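# Roll the ball from its gutter into the roofed box

## Task

Get the ball from the gutter where it starts into the box that sits by a different arm. The box has a roof and one open side. The task fails if the box is noticeably shifted, raised, rotated or tilted, or if the ball drops noticeably below table-top height while no robot is carrying it. Nothing may be knocked or placed outside the work area. At the end the ball must rest in the box without any robot supporting it, and every gripper must have released and pulled away.

## Robot and tools

SETUP. Three identical i2rt Big YAM arms, arm1, arm2 and arm3. Each has six revolute joints, a two-finger gripper and a wrist camera that, with joints 1 and 6 at 0 and the hand level and forward, sits above the hand and looks toward the fingertips. The hand reaches roughly 1.0 m from the joint-1 axis. Feet in the shared scene frame (metres; heading in degrees counter-clockwise from +x): arm1 (-1.71, +0.31, +0.92) heading -13; arm2 (+0.00, -0.02, +0.95) heading -89; arm3 (+1.71, +0.44, +0.93) heading -165. The scene frame has its origin on the floor and +z up. "hand" means the point halfway between the fingertips; its z axis runs along the fingers and the fingers close along its y axis. Fixed room cameras: cam_end_1, cam_end_2, cam_gap_1, cam_gap_2, cam_side, cam_top; wrist cameras: arm1_cam_wrist, arm2_cam_wrist, arm3_cam_wrist.

GUTTERS AND BALL. Gutters have a handle and one open end. The ball stays in a gutter only while the open end is higher than the other; tilt the open end down (handle raised toward upright) and the ball rolls out. You may pour the ball from one gutter into another and from a gutter into the box through its open side. Loose objects may occasionally get a short push from outside.

execute_actions. Argument "actions": a list holding one action or nothing (empty list = just report state and images). An action is an object keyed by "arm1", "arm2", "arm3"; each value is {"joints": {...}} with any of joint1_rad ... joint6_rad (radians) and gripper_m (metres). All values are absolute targets, not offsets. Ranges: joint1_rad -2.879 to 2.879 (rotation about the foot, positive counter-clockwise from above, 0 = the foot's heading); joint2_rad 0 to 3.141 (shoulder, 0 = upper arm pointing back about level, increasing lifts it up then forward); joint3_rad 0 to 3.019 (elbow, 0 = folded onto upper arm, increasing opens); joint4_rad -1.692 to 1.57 (hand pitch, positive tips fingers up); joint5_rad -1.57 to 1.57 (hand sideways swing, positive to the arm's right); joint6_rad -2.094 to 2.094 (hand roll, positive clockwise seen from behind the hand); gripper_m 0 to 0.093 (gap between fingertips; each pad pushes about 50 to 62 N at most). Done tolerances: ±0.045, ±0.14, ±0.09, ±0.055, ±0.03, ±0.035 rad and ±0.003 m. The arms in one action start together but joints move at different speeds, so the hand can sweep a wide arc. An action lasts at most 15 s. Optional "cameras": list of camera names, ["all"], null or omitted for all, [] for none; an unknown name rejects the call. Any unknown key or out-of-range number rejects the whole call and nothing moves. A joint or arm you leave out may still be driving toward an earlier target.

wait: "seconds" 0 to 10; commands nothing, returns the same report as an empty action.
zoom_image: "camera" plus "region" [x0, y0, x1, y1] in pixels from the top-left, no larger than 504 by 504, on that camera's latest full image.
read_manual: "section" (only "licences"); returns licence text, moves nothing.
finished_scene: "scene" = number of the current scene; ends it for good and reports success. Call it only when the ball sits in the box by itself and the arms are open and clear.

RESULTS. Each result gives joint_positions per arm, hand poses, a "pictures" line listing cameras in image order, and joint_status for the last accepted action: "off_target" (stopped short, may still push), "contact_stop" or "time_out" (target dropped, holds where it stopped; a timed-out joint may keep pushing toward a target clipped to within 0.375, 0.375, 0.113, 0.225, 0.075, 0.3 rad of its position for joints 1 to 6, and resumes if freed), "not_followed" (a self/inter-arm clearance check withheld the arm's targets, shown with a "joint command not followed" line and usually a "cause:"; the gripper part still runs, and the withheld targets may be retried with later actions), "limit_stop_at_motor_heat". on_its_own lists what moved or is held without being commanded this call; "held at" is the held target, not the current angle. If one result reports a stop, the remaining motion calls in that reply are skipped. To relieve a joint that keeps pushing, command its reported position. Very small target changes may not move a joint.

CAUTIONS. Arms do not halt on contact; they keep pressing, possibly hard. Never let two robots press hard on each other (it ends the run); the clearance check may react late and ignores fingers, gripper housings and wrist cameras. Sustained loads heat motors: a MOTOR HOT line appears from 85 °C, and at 100 °C an OVER-TEMPERATURE FAULT makes that arm go limp and fall until cooled. Unsupported loaded joints sag. The simulation keeps running while you compose replies, with the last command held. Avoid drops, slips, slams and hard pushes, keep the box still, keep the ball above table height unless held, keep everything inside the work area, and prefer short, efficient motions.

Each tool is called after ">>>" as a command line: name --argument value for each argument, lists and objects as JSON in quotes; but a table of rows of numbers goes row by row, as --pt "numbers of a row", without its own name.

## Session

>>> execute_actions --actions '[]'

Scene clock: 0.00 s.
arm1.joint_positions: joint1_rad=-0.839 joint2_rad=+0.301 joint3_rad=+1.522 joint4_rad=-1.328 joint5_rad=+0.021 joint6_rad=+0.228 gripper_m=+0.094
arm1.joint_status: not commanded
arm1.hand: x=-1.7004 y=+0.2537 z=+1.5603 quat_wxyz=(-0.609, -0.459, -0.586, +0.274) (m; scene frame)
arm2.joint_positions: joint1_rad=-0.043 joint2_rad=+0.579 joint3_rad=+1.652 joint4_rad=-1.590 joint5_rad=+0.233 joint6_rad=+0.082 gripper_m=+0.094
arm2.joint_status: not commanded
arm2.hand: x=-0.0355 y=-0.1513 z=+1.5626 quat_wxyz=(-0.292, -0.675, -0.528, +0.424) (m; scene frame)
arm3.joint_positions: joint1_rad=-0.250 joint2_rad=+0.312 joint3_rad=+1.662 joint4_rad=-1.171 joint5_rad=-0.083 joint6_rad=-0.572 gripper_m=+0.095
arm3.joint_status: not commanded
arm3.hand: x=+1.7150 y=+0.4269 z=+1.6563 quat_wxyz=(+0.189, -0.600, -0.216, +0.747) (m; scene frame)
pictures: arm1_cam_wrist, arm2_cam_wrist, arm3_cam_wrist, cam_end_1, cam_end_2, cam_gap_1, cam_gap_2, cam_side, cam_top
Images, in order (width x height): arm1_cam_wrist 616x616, arm2_cam_wrist 616x616, arm3_cam_wrist 616x616, cam_end_1 896x504, cam_end_2 896x504, cam_gap_1 896x504, cam_gap_2 896x504, cam_side 896x504, cam_top 896x504.

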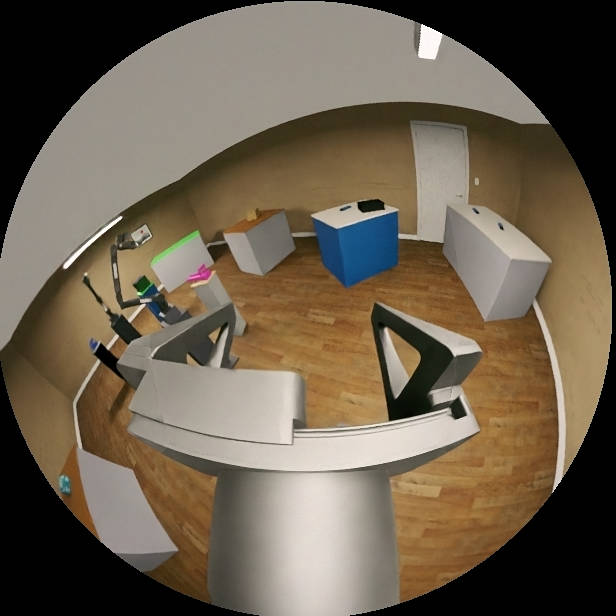

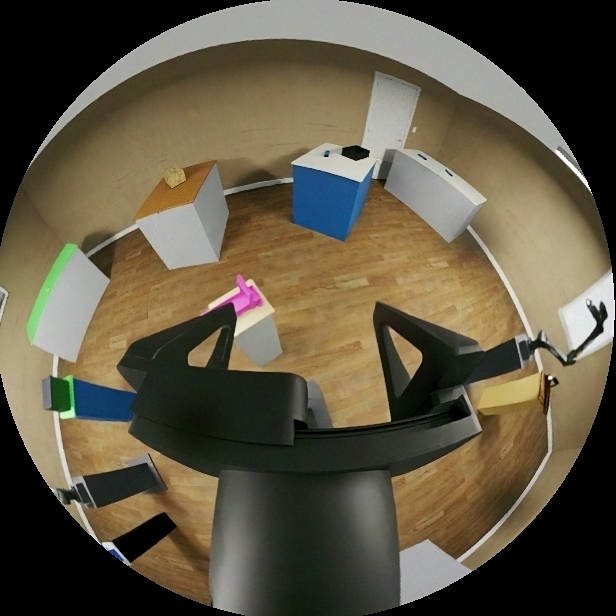

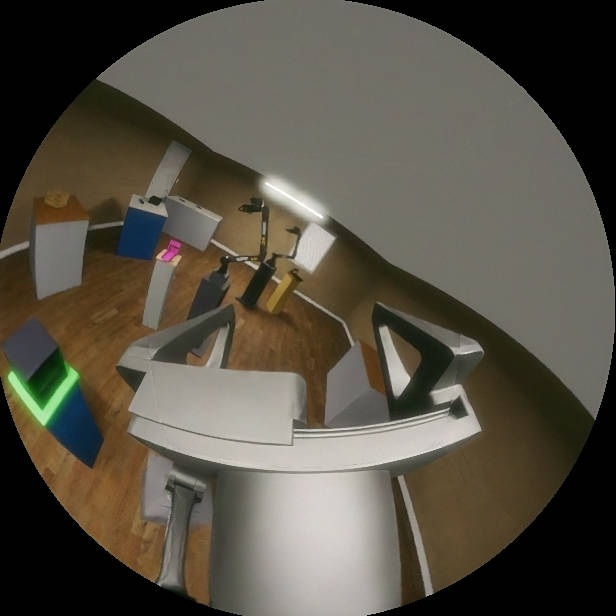

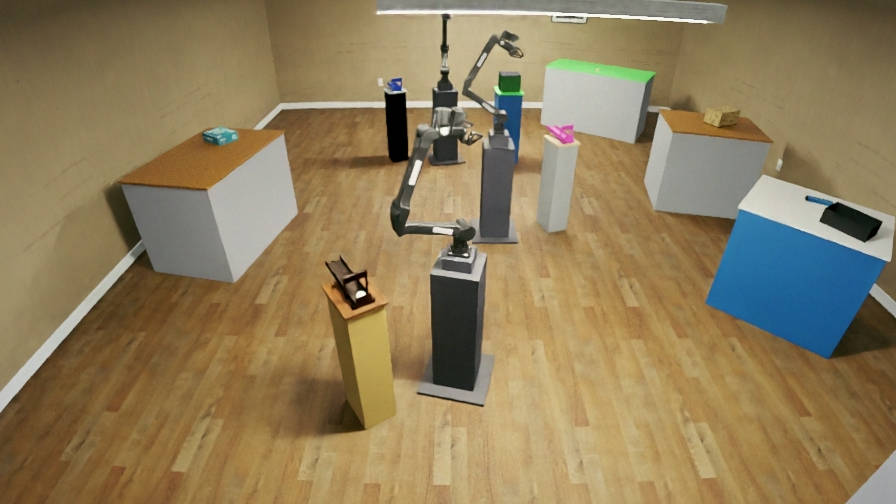

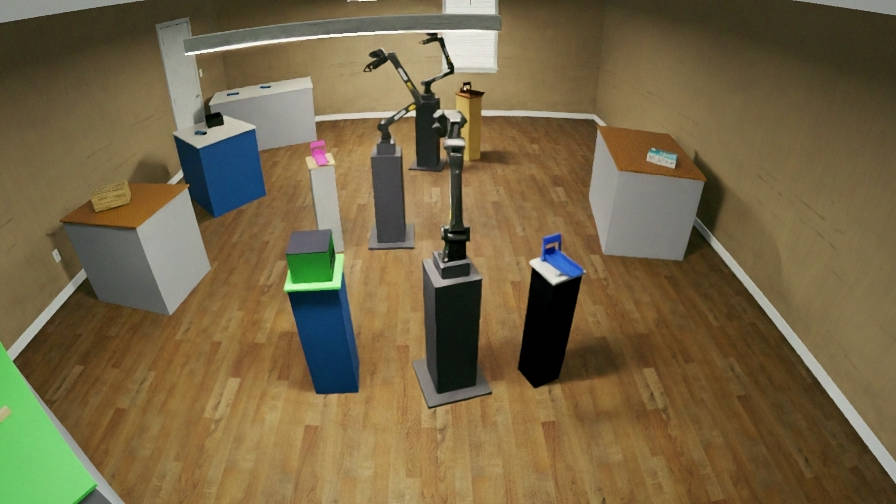

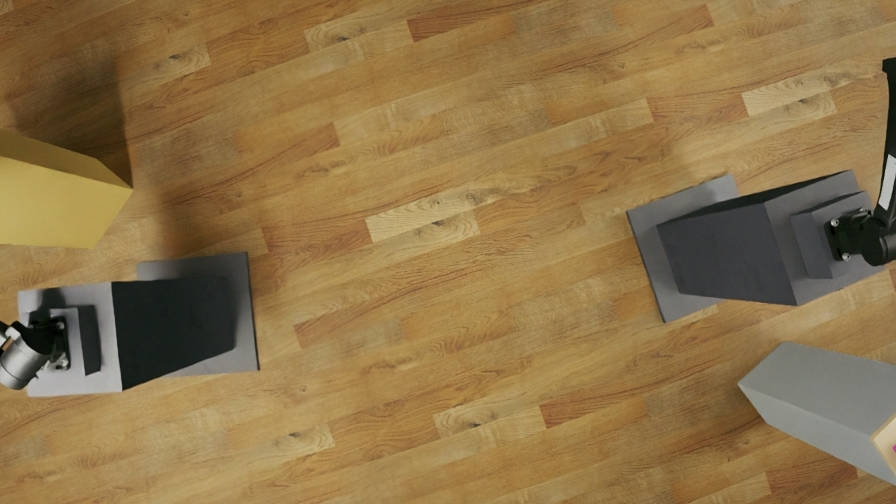

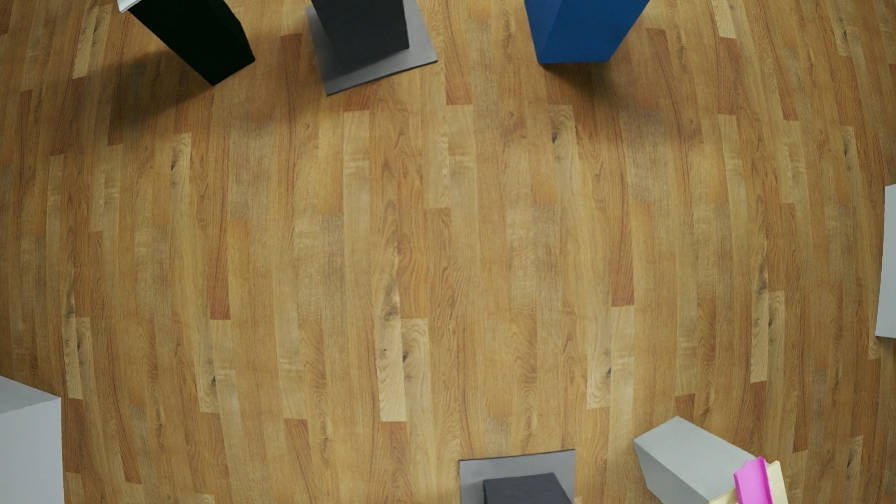

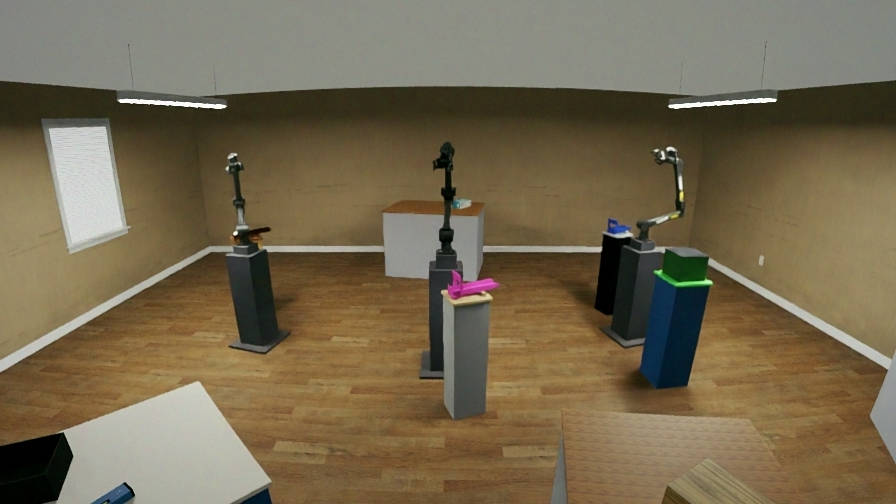

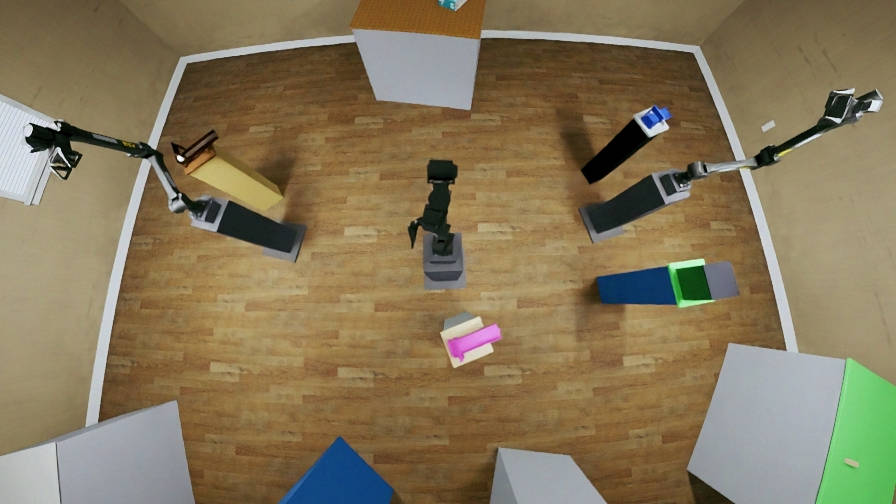

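>>> zoom_image --camera "cam_end_1" --region '[290, 230, 430, 330]'

>>> zoom_image --camera "cam_end_2" --region '[260, 200, 620, 320]'

>>> zoom_image --camera "cam_top" --region '[140, 100, 340, 270]'

Region (290, 230, 430, 330) of cam_end_1's 896x504 image, scaled by 3.600, with more detail than that image has; it fills the top 360 rows of this view, and the rest is white.

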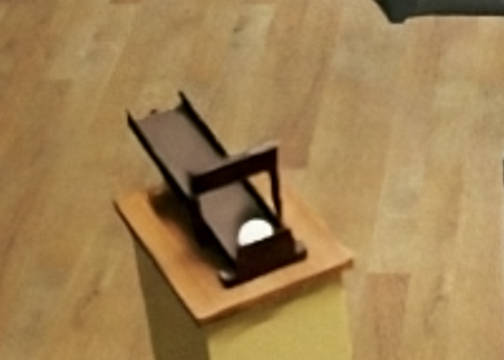

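Region (260, 200, 620, 320) of cam_end_2's 896x504 image, scaled by 1.400, with more detail than that image has.

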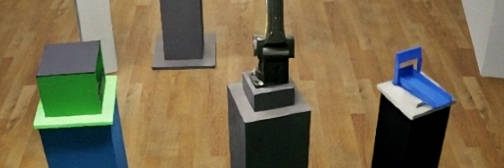

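Region (140, 100, 340, 270) of cam_top's 896x504 image, scaled by 2.520, with more detail than that image has; it fills the top 428 rows of this view, and the rest is white.

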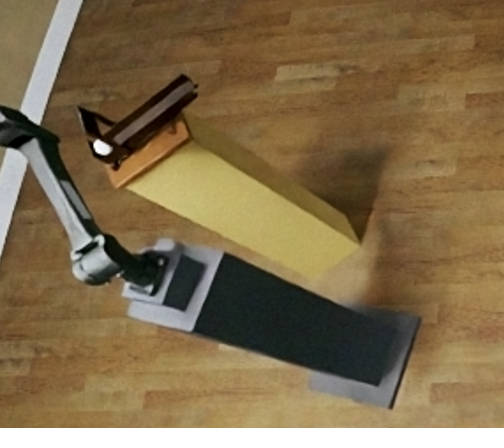

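>>> execute_actions --actions '[{"arm1":{"joints":{"joint1_rad":2.2,"joint2_rad":1.43,"joint3_rad":1.63,"joint4_rad":-1.6,"joint5_rad":0,"joint6_rad":0}}}]' --cameras '["arm1_cam_wrist","cam_end_1","cam_top"]'

Scene clock: 2.97 s.
arm1.joint_positions: joint1_rad=+2.199 joint2_rad=+1.433 joint3_rad=+1.617 joint4_rad=-1.586 joint5_rad=-0.001 joint6_rad=+0.006 gripper_m=+0.094
arm1.joint_status: all done
arm1.hand: x=-1.8954 y=+0.7257 z=+1.2636 quat_wxyz=(-0.053, +0.829, -0.553, -0.067) (m; scene frame)
arm2.joint_positions: joint1_rad=-0.043 joint2_rad=+0.579 joint3_rad=+1.652 joint4_rad=-1.590 joint5_rad=+0.233 joint6_rad=+0.082 gripper_m=+0.094
arm2.joint_status: not commanded
arm2.hand: x=-0.0355 y=-0.1513 z=+1.5626 quat_wxyz=(-0.292, -0.675, -0.528, +0.424) (m; scene frame)
arm3.joint_positions: joint1_rad=-0.250 joint2_rad=+0.312 joint3_rad=+1.662 joint4_rad=-1.171 joint5_rad=-0.083 joint6_rad=-0.572 gripper_m=+0.095
arm3.joint_status: not commanded
arm3.hand: x=+1.7150 y=+0.4269 z=+1.6563 quat_wxyz=(+0.189, -0.600, -0.216, +0.747) (m; scene frame)
pictures: arm1_cam_wrist, cam_end_1, cam_top
Images, in order (width x height): arm1_cam_wrist 616x616, cam_end_1 896x504, cam_top 896x504.

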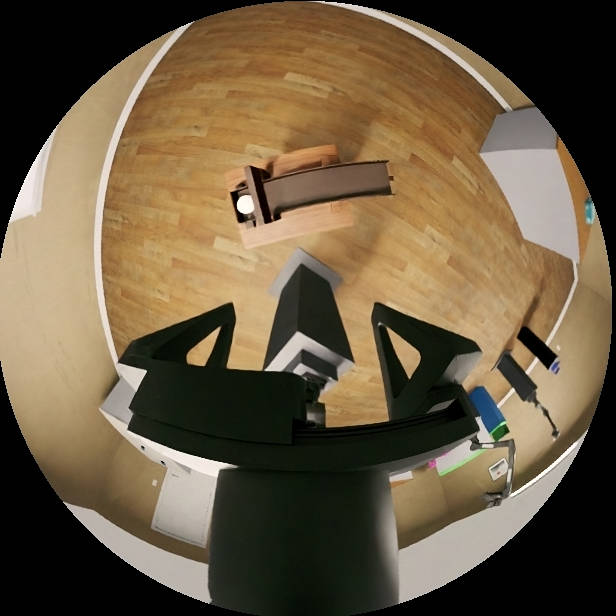

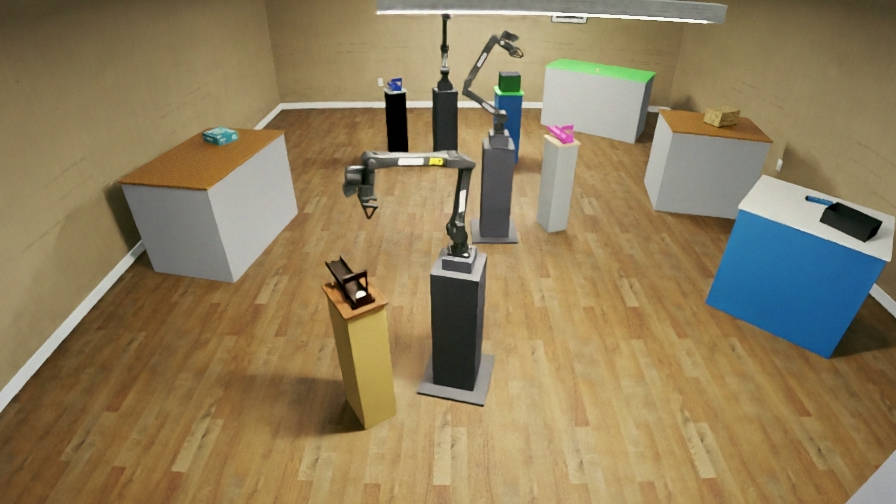

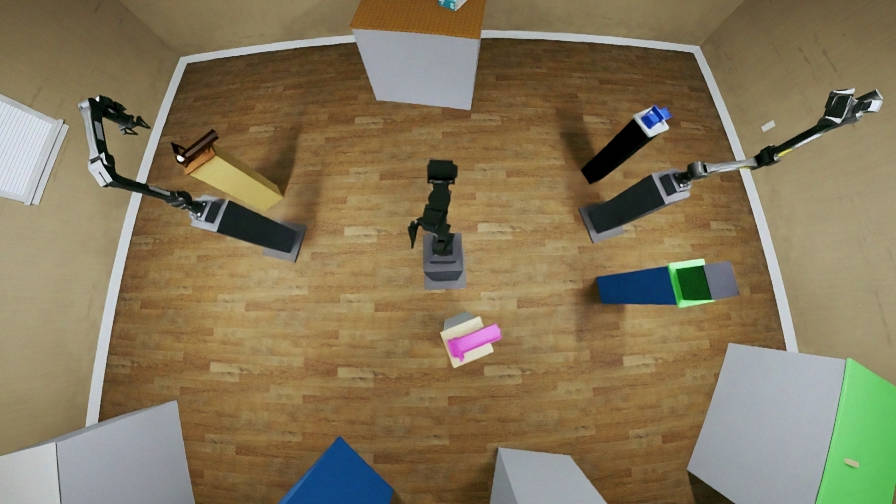

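>>> execute_actions --actions '[{"arm1":{"joints":{"joint1_rad":2.45,"joint2_rad":1.679,"joint3_rad":1.41,"joint4_rad":-1.30}}}]' --cameras '["arm1_cam_wrist","cam_end_1","cam_side"]'

Scene clock: 4.73 s.
arm1.joint_positions: joint1_rad=+2.461 joint2_rad=+1.666 joint3_rad=+1.390 joint4_rad=-1.313 joint5_rad=-0.001 joint6_rad=+0.006 gripper_m=+0.094
arm1.joint_status: all done
arm1.hand: x=-2.0164 y=+0.6946 z=+1.0706 quat_wxyz=(-0.002, +0.897, -0.442, +0.012) (m; scene frame)
arm2.joint_positions: joint1_rad=-0.043 joint2_rad=+0.579 joint3_rad=+1.652 joint4_rad=-1.590 joint5_rad=+0.233 joint6_rad=+0.082 gripper_m=+0.094
arm2.joint_status: not commanded
arm2.hand: x=-0.0355 y=-0.1513 z=+1.5626 quat_wxyz=(-0.292, -0.675, -0.528, +0.424) (m; scene frame)
arm3.joint_positions: joint1_rad=-0.250 joint2_rad=+0.312 joint3_rad=+1.662 joint4_rad=-1.171 joint5_rad=-0.083 joint6_rad=-0.572 gripper_m=+0.095
arm3.joint_status: not commanded
arm3.hand: x=+1.7150 y=+0.4269 z=+1.6563 quat_wxyz=(+0.189, -0.600, -0.216, +0.747) (m; scene frame)
pictures: arm1_cam_wrist, cam_end_1, cam_side
Images, in order (width x height): arm1_cam_wrist 616x616, cam_end_1 896x504, cam_side 896x504.

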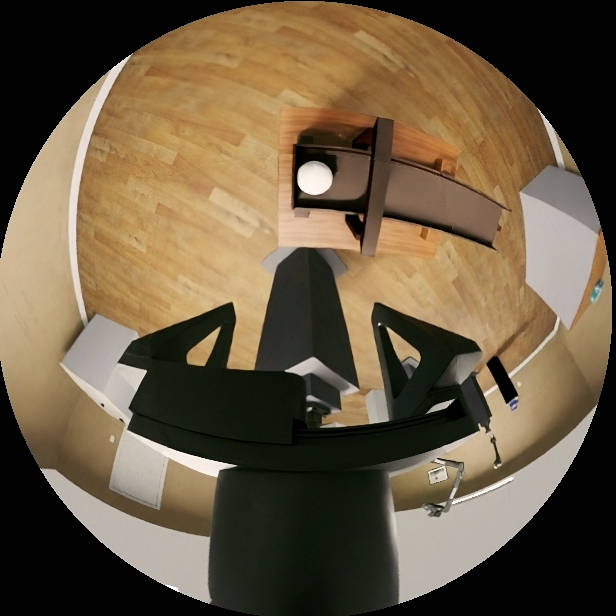

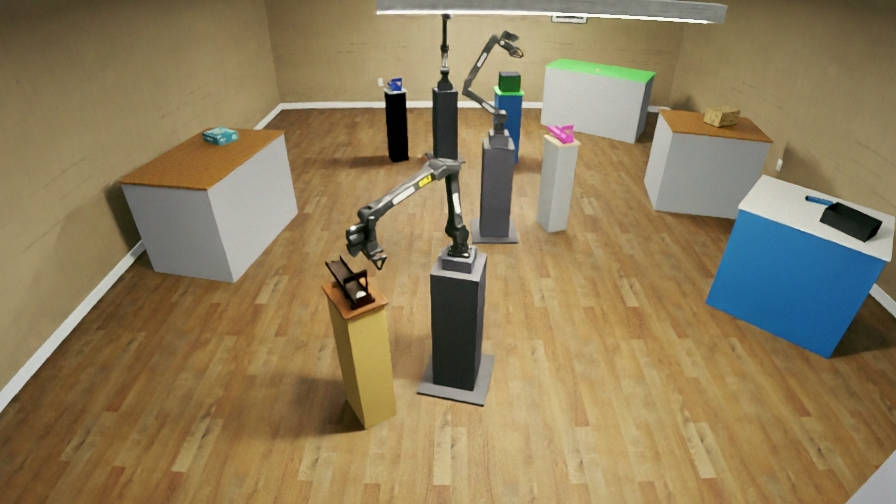

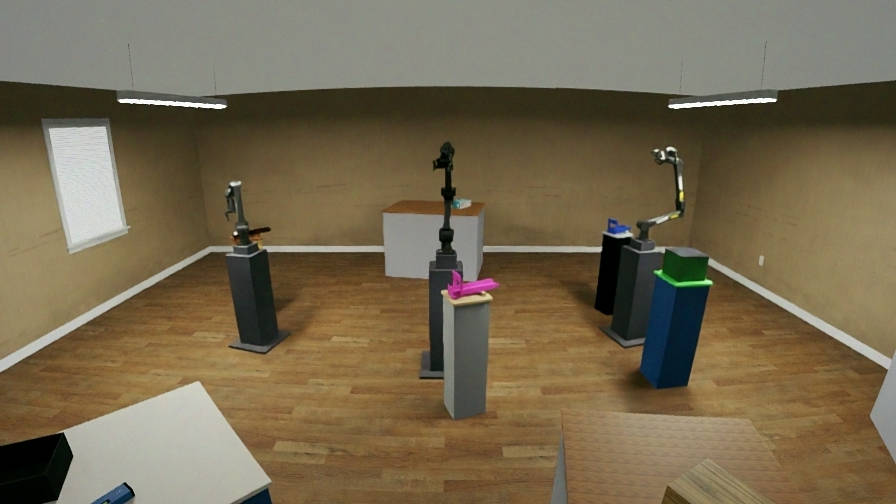

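>>> execute_actions --actions '[{"arm1":{"joints":{"joint1_rad":2.44,"joint2_rad":1.899,"joint3_rad":1.526,"joint4_rad":-1.19,"joint6_rad":-1.45,"gripper_m":0.06}}}]' --cameras '["arm1_cam_wrist","cam_end_1"]'

>>> zoom_image --camera "cam_end_1" --region '[290, 200, 430, 330]'

Scene clock: 7.03 s.
arm1.joint_positions: joint1_rad=+2.451 joint2_rad=+1.901 joint3_rad=+1.501 joint4_rad=-1.199 joint5_rad=-0.001 joint6_rad=-1.441 gripper_m=+0.060
arm1.joint_status: all done
arm1.hand: x=-2.0509 y=+0.7503 z=+0.9916 quat_wxyz=(+0.011, +0.966, +0.257, +0.013) (m; scene frame)
arm2.joint_positions: joint1_rad=-0.043 joint2_rad=+0.579 joint3_rad=+1.652 joint4_rad=-1.590 joint5_rad=+0.233 joint6_rad=+0.082 gripper_m=+0.094
arm2.joint_status: not commanded
arm2.hand: x=-0.0355 y=-0.1513 z=+1.5626 quat_wxyz=(-0.292, -0.675, -0.528, +0.424) (m; scene frame)
arm3.joint_positions: joint1_rad=-0.250 joint2_rad=+0.312 joint3_rad=+1.662 joint4_rad=-1.171 joint5_rad=-0.083 joint6_rad=-0.572 gripper_m=+0.095
arm3.joint_status: not commanded
arm3.hand: x=+1.7150 y=+0.4269 z=+1.6563 quat_wxyz=(+0.189, -0.600, -0.216, +0.747) (m; scene frame)
pictures: arm1_cam_wrist, cam_end_1
Images, in order (width x height): arm1_cam_wrist 616x616, cam_end_1 896x504.

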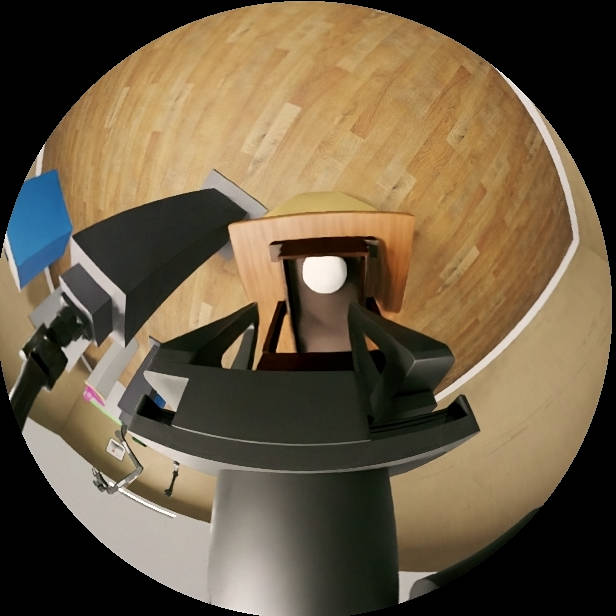

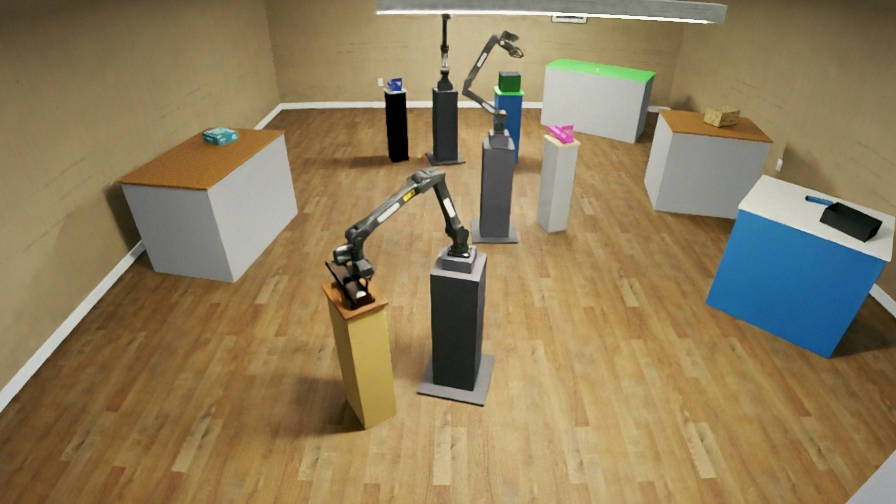

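Region (290, 200, 430, 330) of cam_end_1's 896x504 image, scaled by 3.600, with more detail than that image has; it fills the top 468 rows of this view, and the rest is white.

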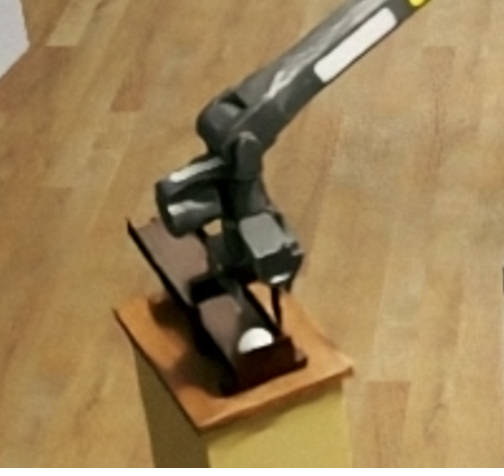

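>>> execute_actions --actions '[{"arm1":{"joints":{"joint1_rad":2.51,"joint2_rad":2.0,"joint3_rad":1.56,"joint4_rad":-1.12,"joint5_rad":0.3,"gripper_m":0.058}}}]' --cameras '["arm1_cam_wrist","cam_end_1"]'

>>> zoom_image --camera "cam_end_1" --region '[290, 200, 430, 330]'

Scene clock: 8.27 s.
arm1.joint_positions: joint1_rad=+2.509 joint2_rad=+1.990 joint3_rad=+1.527 joint4_rad=-1.132 joint5_rad=+0.298 joint6_rad=-1.442 gripper_m=+0.058
arm1.joint_status: all done
arm1.hand: x=-2.0501 y=+0.7785 z=+0.9597 quat_wxyz=(-0.051, +0.946, +0.284, +0.148) (m; scene frame)
arm2.joint_positions: joint1_rad=-0.043 joint2_rad=+0.579 joint3_rad=+1.652 joint4_rad=-1.590 joint5_rad=+0.233 joint6_rad=+0.082 gripper_m=+0.094
arm2.joint_status: not commanded
arm2.hand: x=-0.0355 y=-0.1513 z=+1.5626 quat_wxyz=(-0.292, -0.675, -0.528, +0.424) (m; scene frame)
arm3.joint_positions: joint1_rad=-0.250 joint2_rad=+0.312 joint3_rad=+1.662 joint4_rad=-1.171 joint5_rad=-0.083 joint6_rad=-0.572 gripper_m=+0.095
arm3.joint_status: not commanded
arm3.hand: x=+1.7150 y=+0.4269 z=+1.6563 quat_wxyz=(+0.189, -0.600, -0.216, +0.747) (m; scene frame)
pictures: arm1_cam_wrist, cam_end_1
Images, in order (width x height): arm1_cam_wrist 616x616, cam_end_1 896x504.

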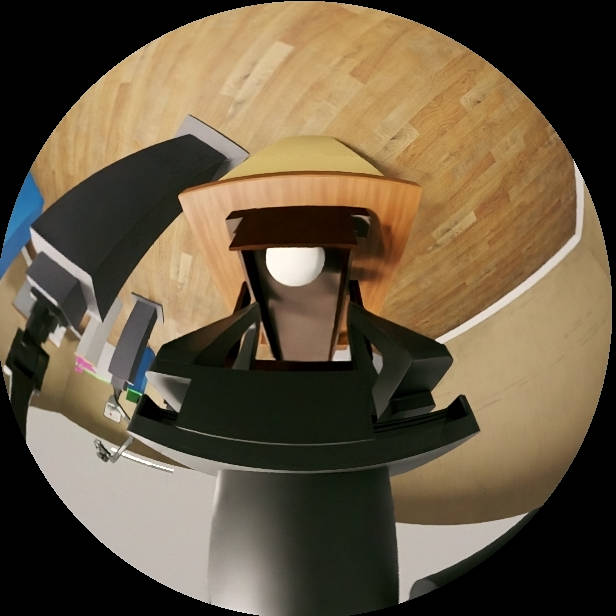

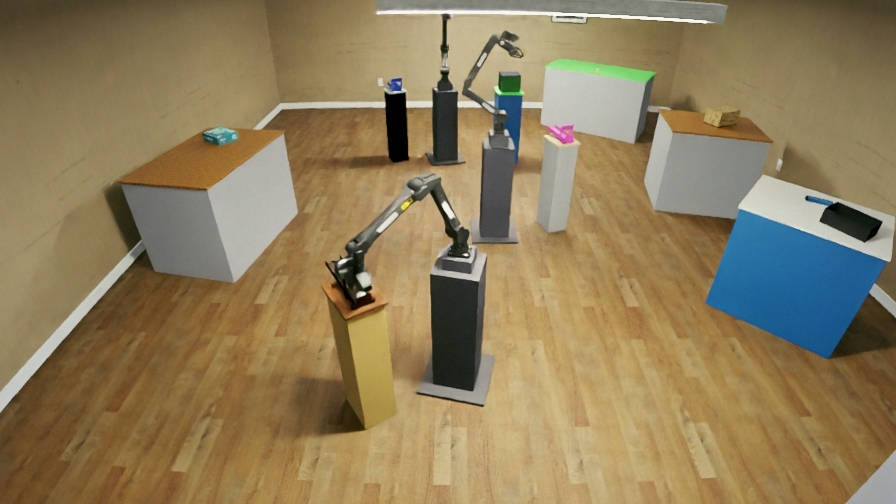

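Region (290, 200, 430, 330) of cam_end_1's 896x504 image, scaled by 3.600, with more detail than that image has; it fills the top 468 rows of this view, and the rest is white.

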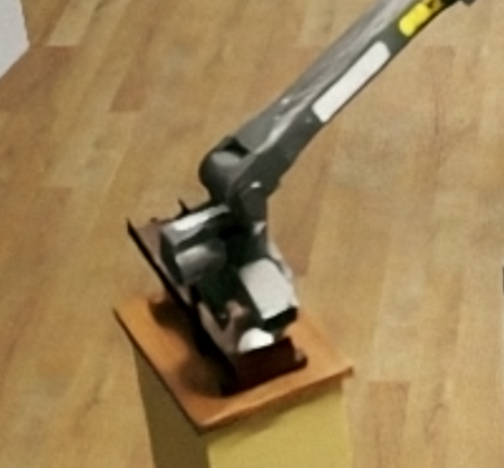

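>>> execute_actions --actions '[{"arm1":{"joints":{"joint1_rad":2.53,"joint2_rad":2.07,"joint4_rad":-1.10}}}]' --cameras '["arm1_cam_wrist"]'

Scene clock: 9.37 s.
arm1.joint_positions: joint1_rad=+2.518 joint2_rad=+2.057 joint3_rad=+1.527 joint4_rad=-1.114 joint5_rad=+0.298 joint6_rad=-1.442 gripper_m=+0.058
arm1.joint_status: all done
arm1.hand: x=-2.0516 y=+0.7737 z=+0.9225 quat_wxyz=(-0.030, +0.943, +0.291, +0.158) (m; scene frame)
arm2.joint_positions: joint1_rad=-0.043 joint2_rad=+0.579 joint3_rad=+1.652 joint4_rad=-1.590 joint5_rad=+0.233 joint6_rad=+0.082 gripper_m=+0.094
arm2.joint_status: not commanded
arm2.hand: x=-0.0355 y=-0.1513 z=+1.5626 quat_wxyz=(-0.292, -0.675, -0.528, +0.424) (m; scene frame)
arm3.joint_positions: joint1_rad=-0.250 joint2_rad=+0.312 joint3_rad=+1.662 joint4_rad=-1.171 joint5_rad=-0.083 joint6_rad=-0.572 gripper_m=+0.095
arm3.joint_status: not commanded
arm3.hand: x=+1.7150 y=+0.4269 z=+1.6563 quat_wxyz=(+0.189, -0.600, -0.216, +0.747) (m; scene frame)
pictures: arm1_cam_wrist
Images, in order (width x height): arm1_cam_wrist 616x616.

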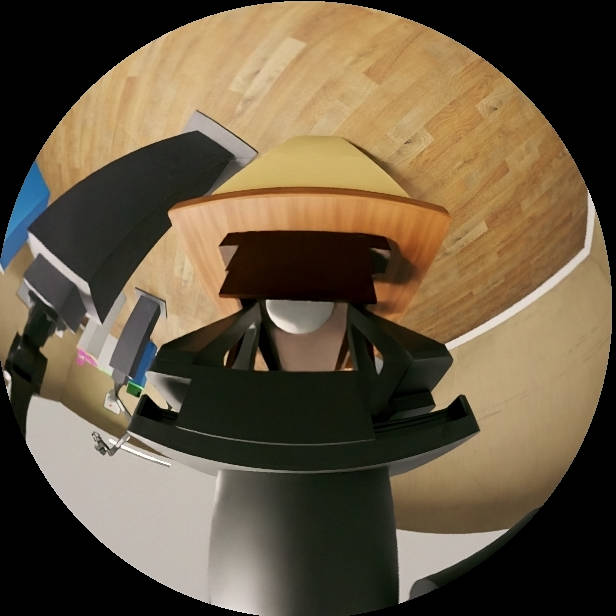

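Slightly lower, then close.

>>> execute_actions --actions '[{"arm1":{"joints":{"joint1_rad":2.54,"joint2_rad":2.09}}}]' --cameras '[]'

>>> execute_actions --actions '[{"arm1":{"joints":{"gripper_m":0.02}}}]' --cameras '[]'

>>> execute_actions --actions '[{"arm1":{"joints":{"joint1_rad":2.6,"joint2_rad":1.75}}}]' --cameras '["arm1_cam_wrist"]'

Scene clock: 10.10 s.
arm1.joint_positions: joint1_rad=+2.528 joint2_rad=+2.059 joint3_rad=+1.527 joint4_rad=-1.114 joint5_rad=+0.298 joint6_rad=-1.442 gripper_m=+0.058
arm1.joint_status: all done
arm1.hand: x=-2.0563 y=+0.7699 z=+0.9213 quat_wxyz=(-0.030, +0.941, +0.296, +0.158) (m; scene frame)
arm2.joint_positions: joint1_rad=-0.043 joint2_rad=+0.579 joint3_rad=+1.652 joint4_rad=-1.590 joint5_rad=+0.233 joint6_rad=+0.082 gripper_m=+0.094
arm2.joint_status: not commanded
arm2.hand: x=-0.0355 y=-0.1513 z=+1.5626 quat_wxyz=(-0.292, -0.675, -0.528, +0.424) (m; scene frame)
arm3.joint_positions: joint1_rad=-0.250 joint2_rad=+0.312 joint3_rad=+1.662 joint4_rad=-1.171 joint5_rad=-0.083 joint6_rad=-0.572 gripper_m=+0.095
arm3.joint_status: not commanded
arm3.hand: x=+1.7150 y=+0.4269 z=+1.6563 quat_wxyz=(+0.189, -0.600, -0.216, +0.747) (m; scene frame)
pictures: none
No camera images: the call's "cameras" was empty. Leave "cameras" out to get every camera's image.

Scene clock: 10.67 s.
arm1.joint_positions: joint1_rad=+2.528 joint2_rad=+2.059 joint3_rad=+1.527 joint4_rad=-1.114 joint5_rad=+0.299 joint6_rad=-1.443 gripper_m=+0.040
arm1.joint_status: gripper_m off_target (ended at +0.040, target +0.020)
arm1.hand: x=-2.0563 y=+0.7700 z=+0.9212 quat_wxyz=(-0.030, +0.941, +0.297, +0.159) (m; scene frame)
arm2.joint_positions: joint1_rad=-0.043 joint2_rad=+0.579 joint3_rad=+1.652 joint4_rad=-1.590 joint5_rad=+0.233 joint6_rad=+0.082 gripper_m=+0.094
arm2.joint_status: not commanded
arm2.hand: x=-0.0355 y=-0.1513 z=+1.5626 quat_wxyz=(-0.292, -0.675, -0.528, +0.424) (m; scene frame)
arm3.joint_positions: joint1_rad=-0.250 joint2_rad=+0.312 joint3_rad=+1.662 joint4_rad=-1.171 joint5_rad=-0.083 joint6_rad=-0.572 gripper_m=+0.095
arm3.joint_status: not commanded
arm3.hand: x=+1.7150 y=+0.4269 z=+1.6563 quat_wxyz=(+0.189, -0.600, -0.216, +0.747) (m; scene frame)
pictures: none
No camera images: the call's "cameras" was empty. Leave "cameras" out to get every camera's image.

Scene clock: 12.17 s.
arm1.joint_positions: joint1_rad=+2.602 joint2_rad=+1.743 joint3_rad=+1.544 joint4_rad=-1.112 joint5_rad=+0.300 joint6_rad=-1.443 gripper_m=+0.040
arm1.joint_status: all done
arm1.hand: x=-2.1052 y=+0.7551 z=+1.1052 quat_wxyz=(-0.183, +0.930, +0.307, +0.083) (m; scene frame)
arm2.joint_positions: joint1_rad=-0.043 joint2_rad=+0.579 joint3_rad=+1.652 joint4_rad=-1.590 joint5_rad=+0.233 joint6_rad=+0.082 gripper_m=+0.094
arm2.joint_status: not commanded
arm2.hand: x=-0.0355 y=-0.1513 z=+1.5626 quat_wxyz=(-0.292, -0.675, -0.528, +0.424) (m; scene frame)
arm3.joint_positions: joint1_rad=-0.250 joint2_rad=+0.312 joint3_rad=+1.662 joint4_rad=-1.171 joint5_rad=-0.083 joint6_rad=-0.572 gripper_m=+0.095
arm3.joint_status: not commanded
arm3.hand: x=+1.7150 y=+0.4269 z=+1.6563 quat_wxyz=(+0.189, -0.600, -0.216, +0.747) (m; scene frame)
pictures: arm1_cam_wrist
Images, in order (width x height): arm1_cam_wrist 616x616.

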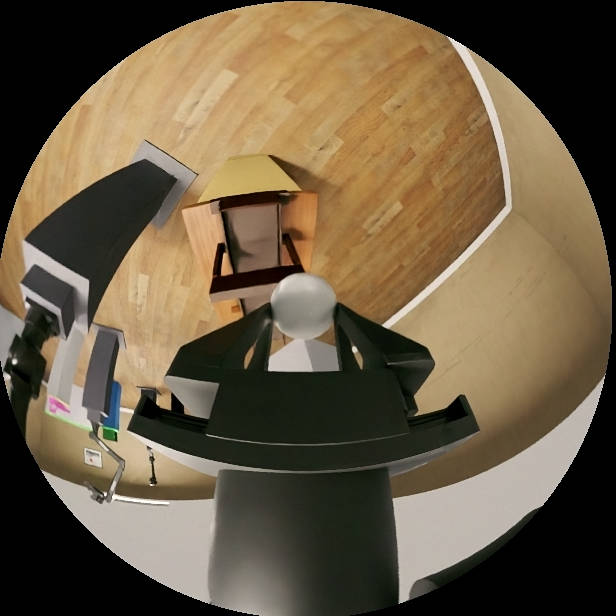

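>>> execute_actions --actions '[{"arm1":{"joints":{"joint4_rad":0.384,"joint5_rad":0,"joint6_rad":-1.57,"joint3_rad":1.708}},"arm2":{"joints":{"joint1_rad":-1.778,"joint2_rad":1.919,"joint3_rad":1.334,"joint4_rad":0.585,"joint5_rad":0,"joint6_rad":0}},"arm3":{"joints":{"joint1_rad":0,"joint2_rad":1.891,"joint3_rad":1.352,"joint4_rad":0.539,"joint5_rad":0,"joint6_rad":1.57}}}]' --cameras '[]'

>>> execute_actions --actions '[{"arm1":{"joints":{"joint1_rad":0.037,"joint2_rad":2.092}}}]' --cameras '["arm2_cam_wrist","cam_gap_1","cam_side"]'

Scene clock: 14.83 s.
arm1.joint_positions: joint1_rad=+2.602 joint2_rad=+1.744 joint3_rad=+1.662 joint4_rad=+0.359 joint5_rad=+0.002 joint6_rad=-1.562 gripper_m=+0.040
arm1.joint_status: all done
arm1.hand: x=-2.2757 y=+0.8426 z=+1.4454 quat_wxyz=(-0.734, +0.555, +0.238, -0.309) (m; scene frame)
arm2.joint_positions: joint1_rad=-1.784 joint2_rad=+1.927 joint3_rad=+1.334 joint4_rad=+0.556 joint5_rad=+0.002 joint6_rad=+0.014 gripper_m=+0.094
arm2.joint_status: all done
arm2.hand: x=-0.7607 y=+0.1353 z=+1.1990 quat_wxyz=(+0.062, -0.711, +0.081, +0.696) (m; scene frame)
arm3.joint_positions: joint1_rad=-0.007 joint2_rad=+1.905 joint3_rad=+1.337 joint4_rad=+0.514 joint5_rad=-0.003 joint6_rad=+1.560 gripper_m=+0.095
arm3.joint_status: all done
arm3.hand: x=+0.9651 y=+0.2458 z=+1.1820 quat_wxyz=(-0.544, -0.577, +0.435, +0.426) (m; scene frame)
pictures: none
No camera images: the call's "cameras" was empty. Leave "cameras" out to get every camera's image.

Scene clock: 17.40 s.
arm1.joint_positions: joint1_rad=+0.030 joint2_rad=+2.096 joint3_rad=+1.691 joint4_rad=+0.374 joint5_rad=+0.001 joint6_rad=-1.564 gripper_m=+0.040
arm1.joint_status: all done
arm1.hand: x=-0.8686 y=+0.1349 z=+1.1967 quat_wxyz=(-0.448, +0.447, -0.557, +0.539) (m; scene frame)
arm2.joint_positions: joint1_rad=-1.784 joint2_rad=+1.927 joint3_rad=+1.334 joint4_rad=+0.556 joint5_rad=+0.002 joint6_rad=+0.014 gripper_m=+0.094
arm2.joint_status: not commanded
arm2.hand: x=-0.7607 y=+0.1353 z=+1.1990 quat_wxyz=(+0.062, -0.711, +0.081, +0.696) (m; scene frame)
arm3.joint_positions: joint1_rad=-0.007 joint2_rad=+1.905 joint3_rad=+1.337 joint4_rad=+0.514 joint5_rad=-0.003 joint6_rad=+1.561 gripper_m=+0.095
arm3.joint_status: not commanded
arm3.hand: x=+0.9651 y=+0.2458 z=+1.1820 quat_wxyz=(-0.544, -0.577, +0.436, +0.426) (m; scene frame)
pictures: arm2_cam_wrist, cam_gap_1, cam_side
Images, in order (width x height): arm2_cam_wrist 616x616, cam_gap_1 896x504, cam_side 896x504.

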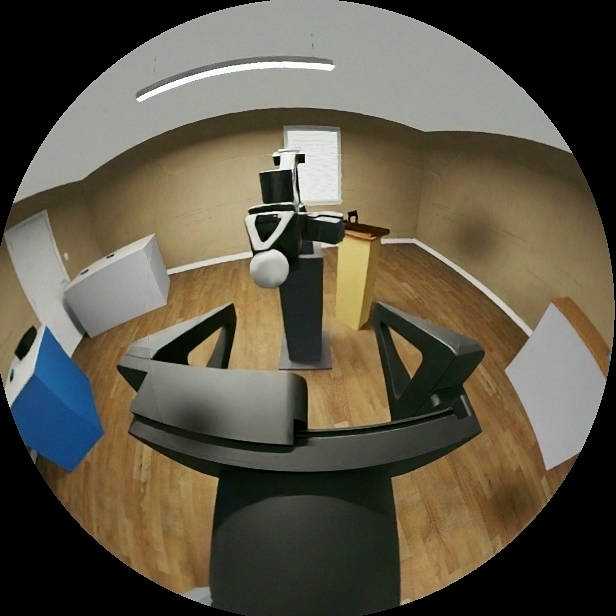

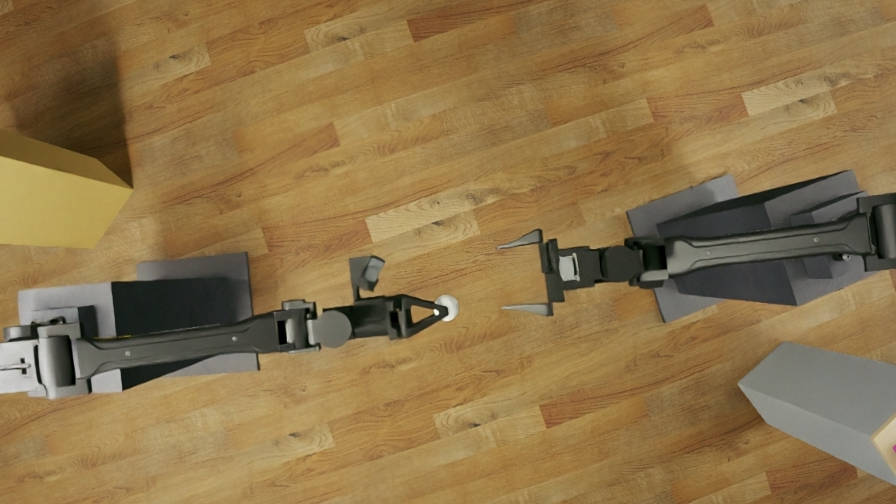

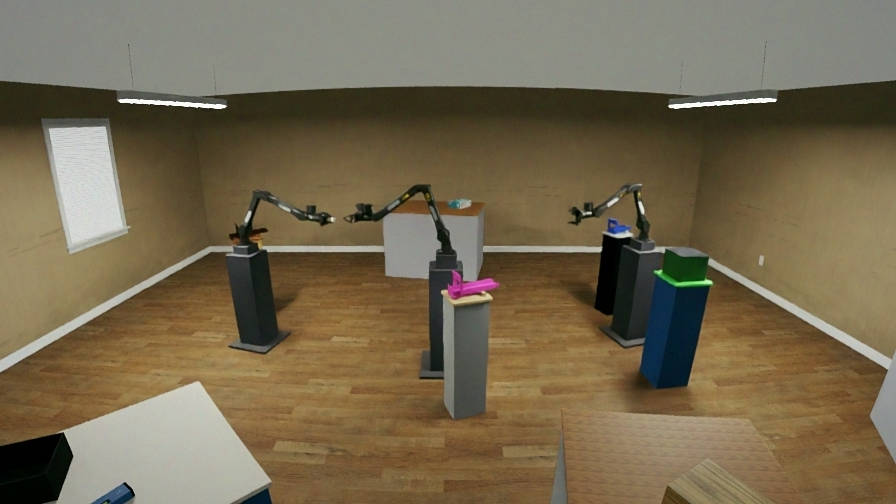

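>>> execute_actions --actions '[{"arm2":{"joints":{"joint1_rad":-1.735,"joint2_rad":2.044,"joint3_rad":1.51,"joint4_rad":0.534}}}]' --cameras '["arm2_cam_wrist","arm1_cam_wrist","cam_gap_1"]'

Scene clock: 18.53 s.
arm1.joint_positions: joint1_rad=+0.030 joint2_rad=+2.096 joint3_rad=+1.691 joint4_rad=+0.374 joint5_rad=+0.001 joint6_rad=-1.564 gripper_m=+0.040
arm1.joint_status: not commanded
arm1.hand: x=-0.8686 y=+0.1349 z=+1.1967 quat_wxyz=(-0.448, +0.447, -0.557, +0.539) (m; scene frame)
arm2.joint_positions: joint1_rad=-1.732 joint2_rad=+2.048 joint3_rad=+1.451 joint4_rad=+0.546 joint5_rad=+0.001 joint6_rad=+0.014 gripper_m=+0.094
arm2.joint_status: all done
arm2.hand: x=-0.8054 y=+0.1000 z=+1.1688 quat_wxyz=(+0.044, -0.718, +0.062, +0.692) (m; scene frame)
arm3.joint_positions: joint1_rad=-0.007 joint2_rad=+1.905 joint3_rad=+1.337 joint4_rad=+0.514 joint5_rad=-0.003 joint6_rad=+1.561 gripper_m=+0.095
arm3.joint_status: not commanded
arm3.hand: x=+0.9651 y=+0.2458 z=+1.1820 quat_wxyz=(-0.544, -0.577, +0.436, +0.426) (m; scene frame)
pictures: arm1_cam_wrist, arm2_cam_wrist, cam_gap_1
Images, in order (width x height): arm1_cam_wrist 616x616, arm2_cam_wrist 616x616, cam_gap_1 896x504.

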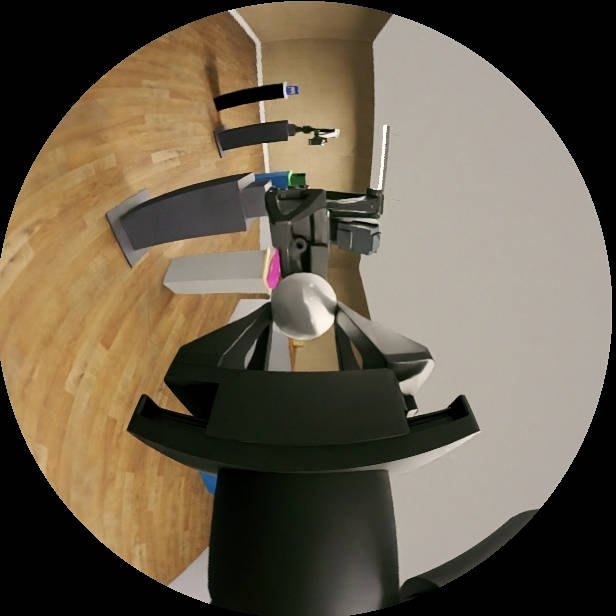

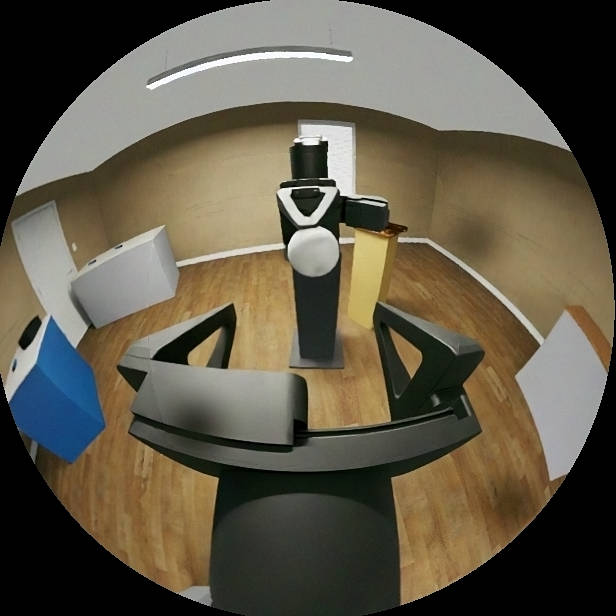

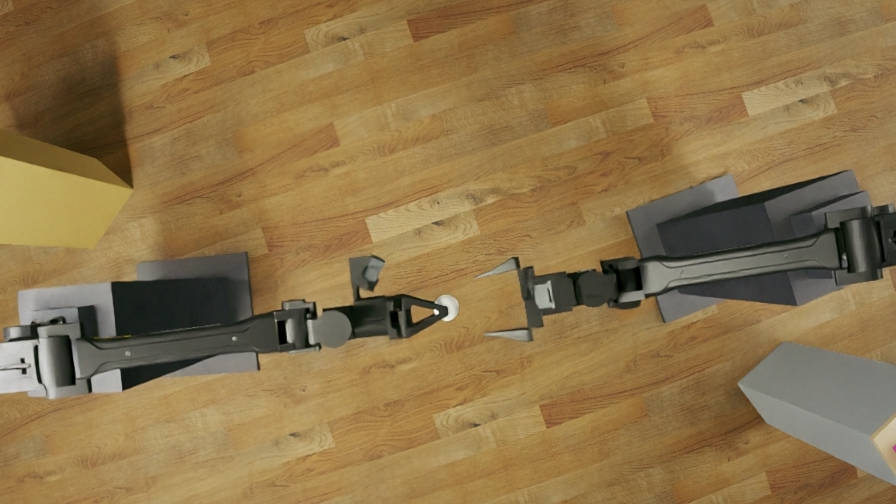

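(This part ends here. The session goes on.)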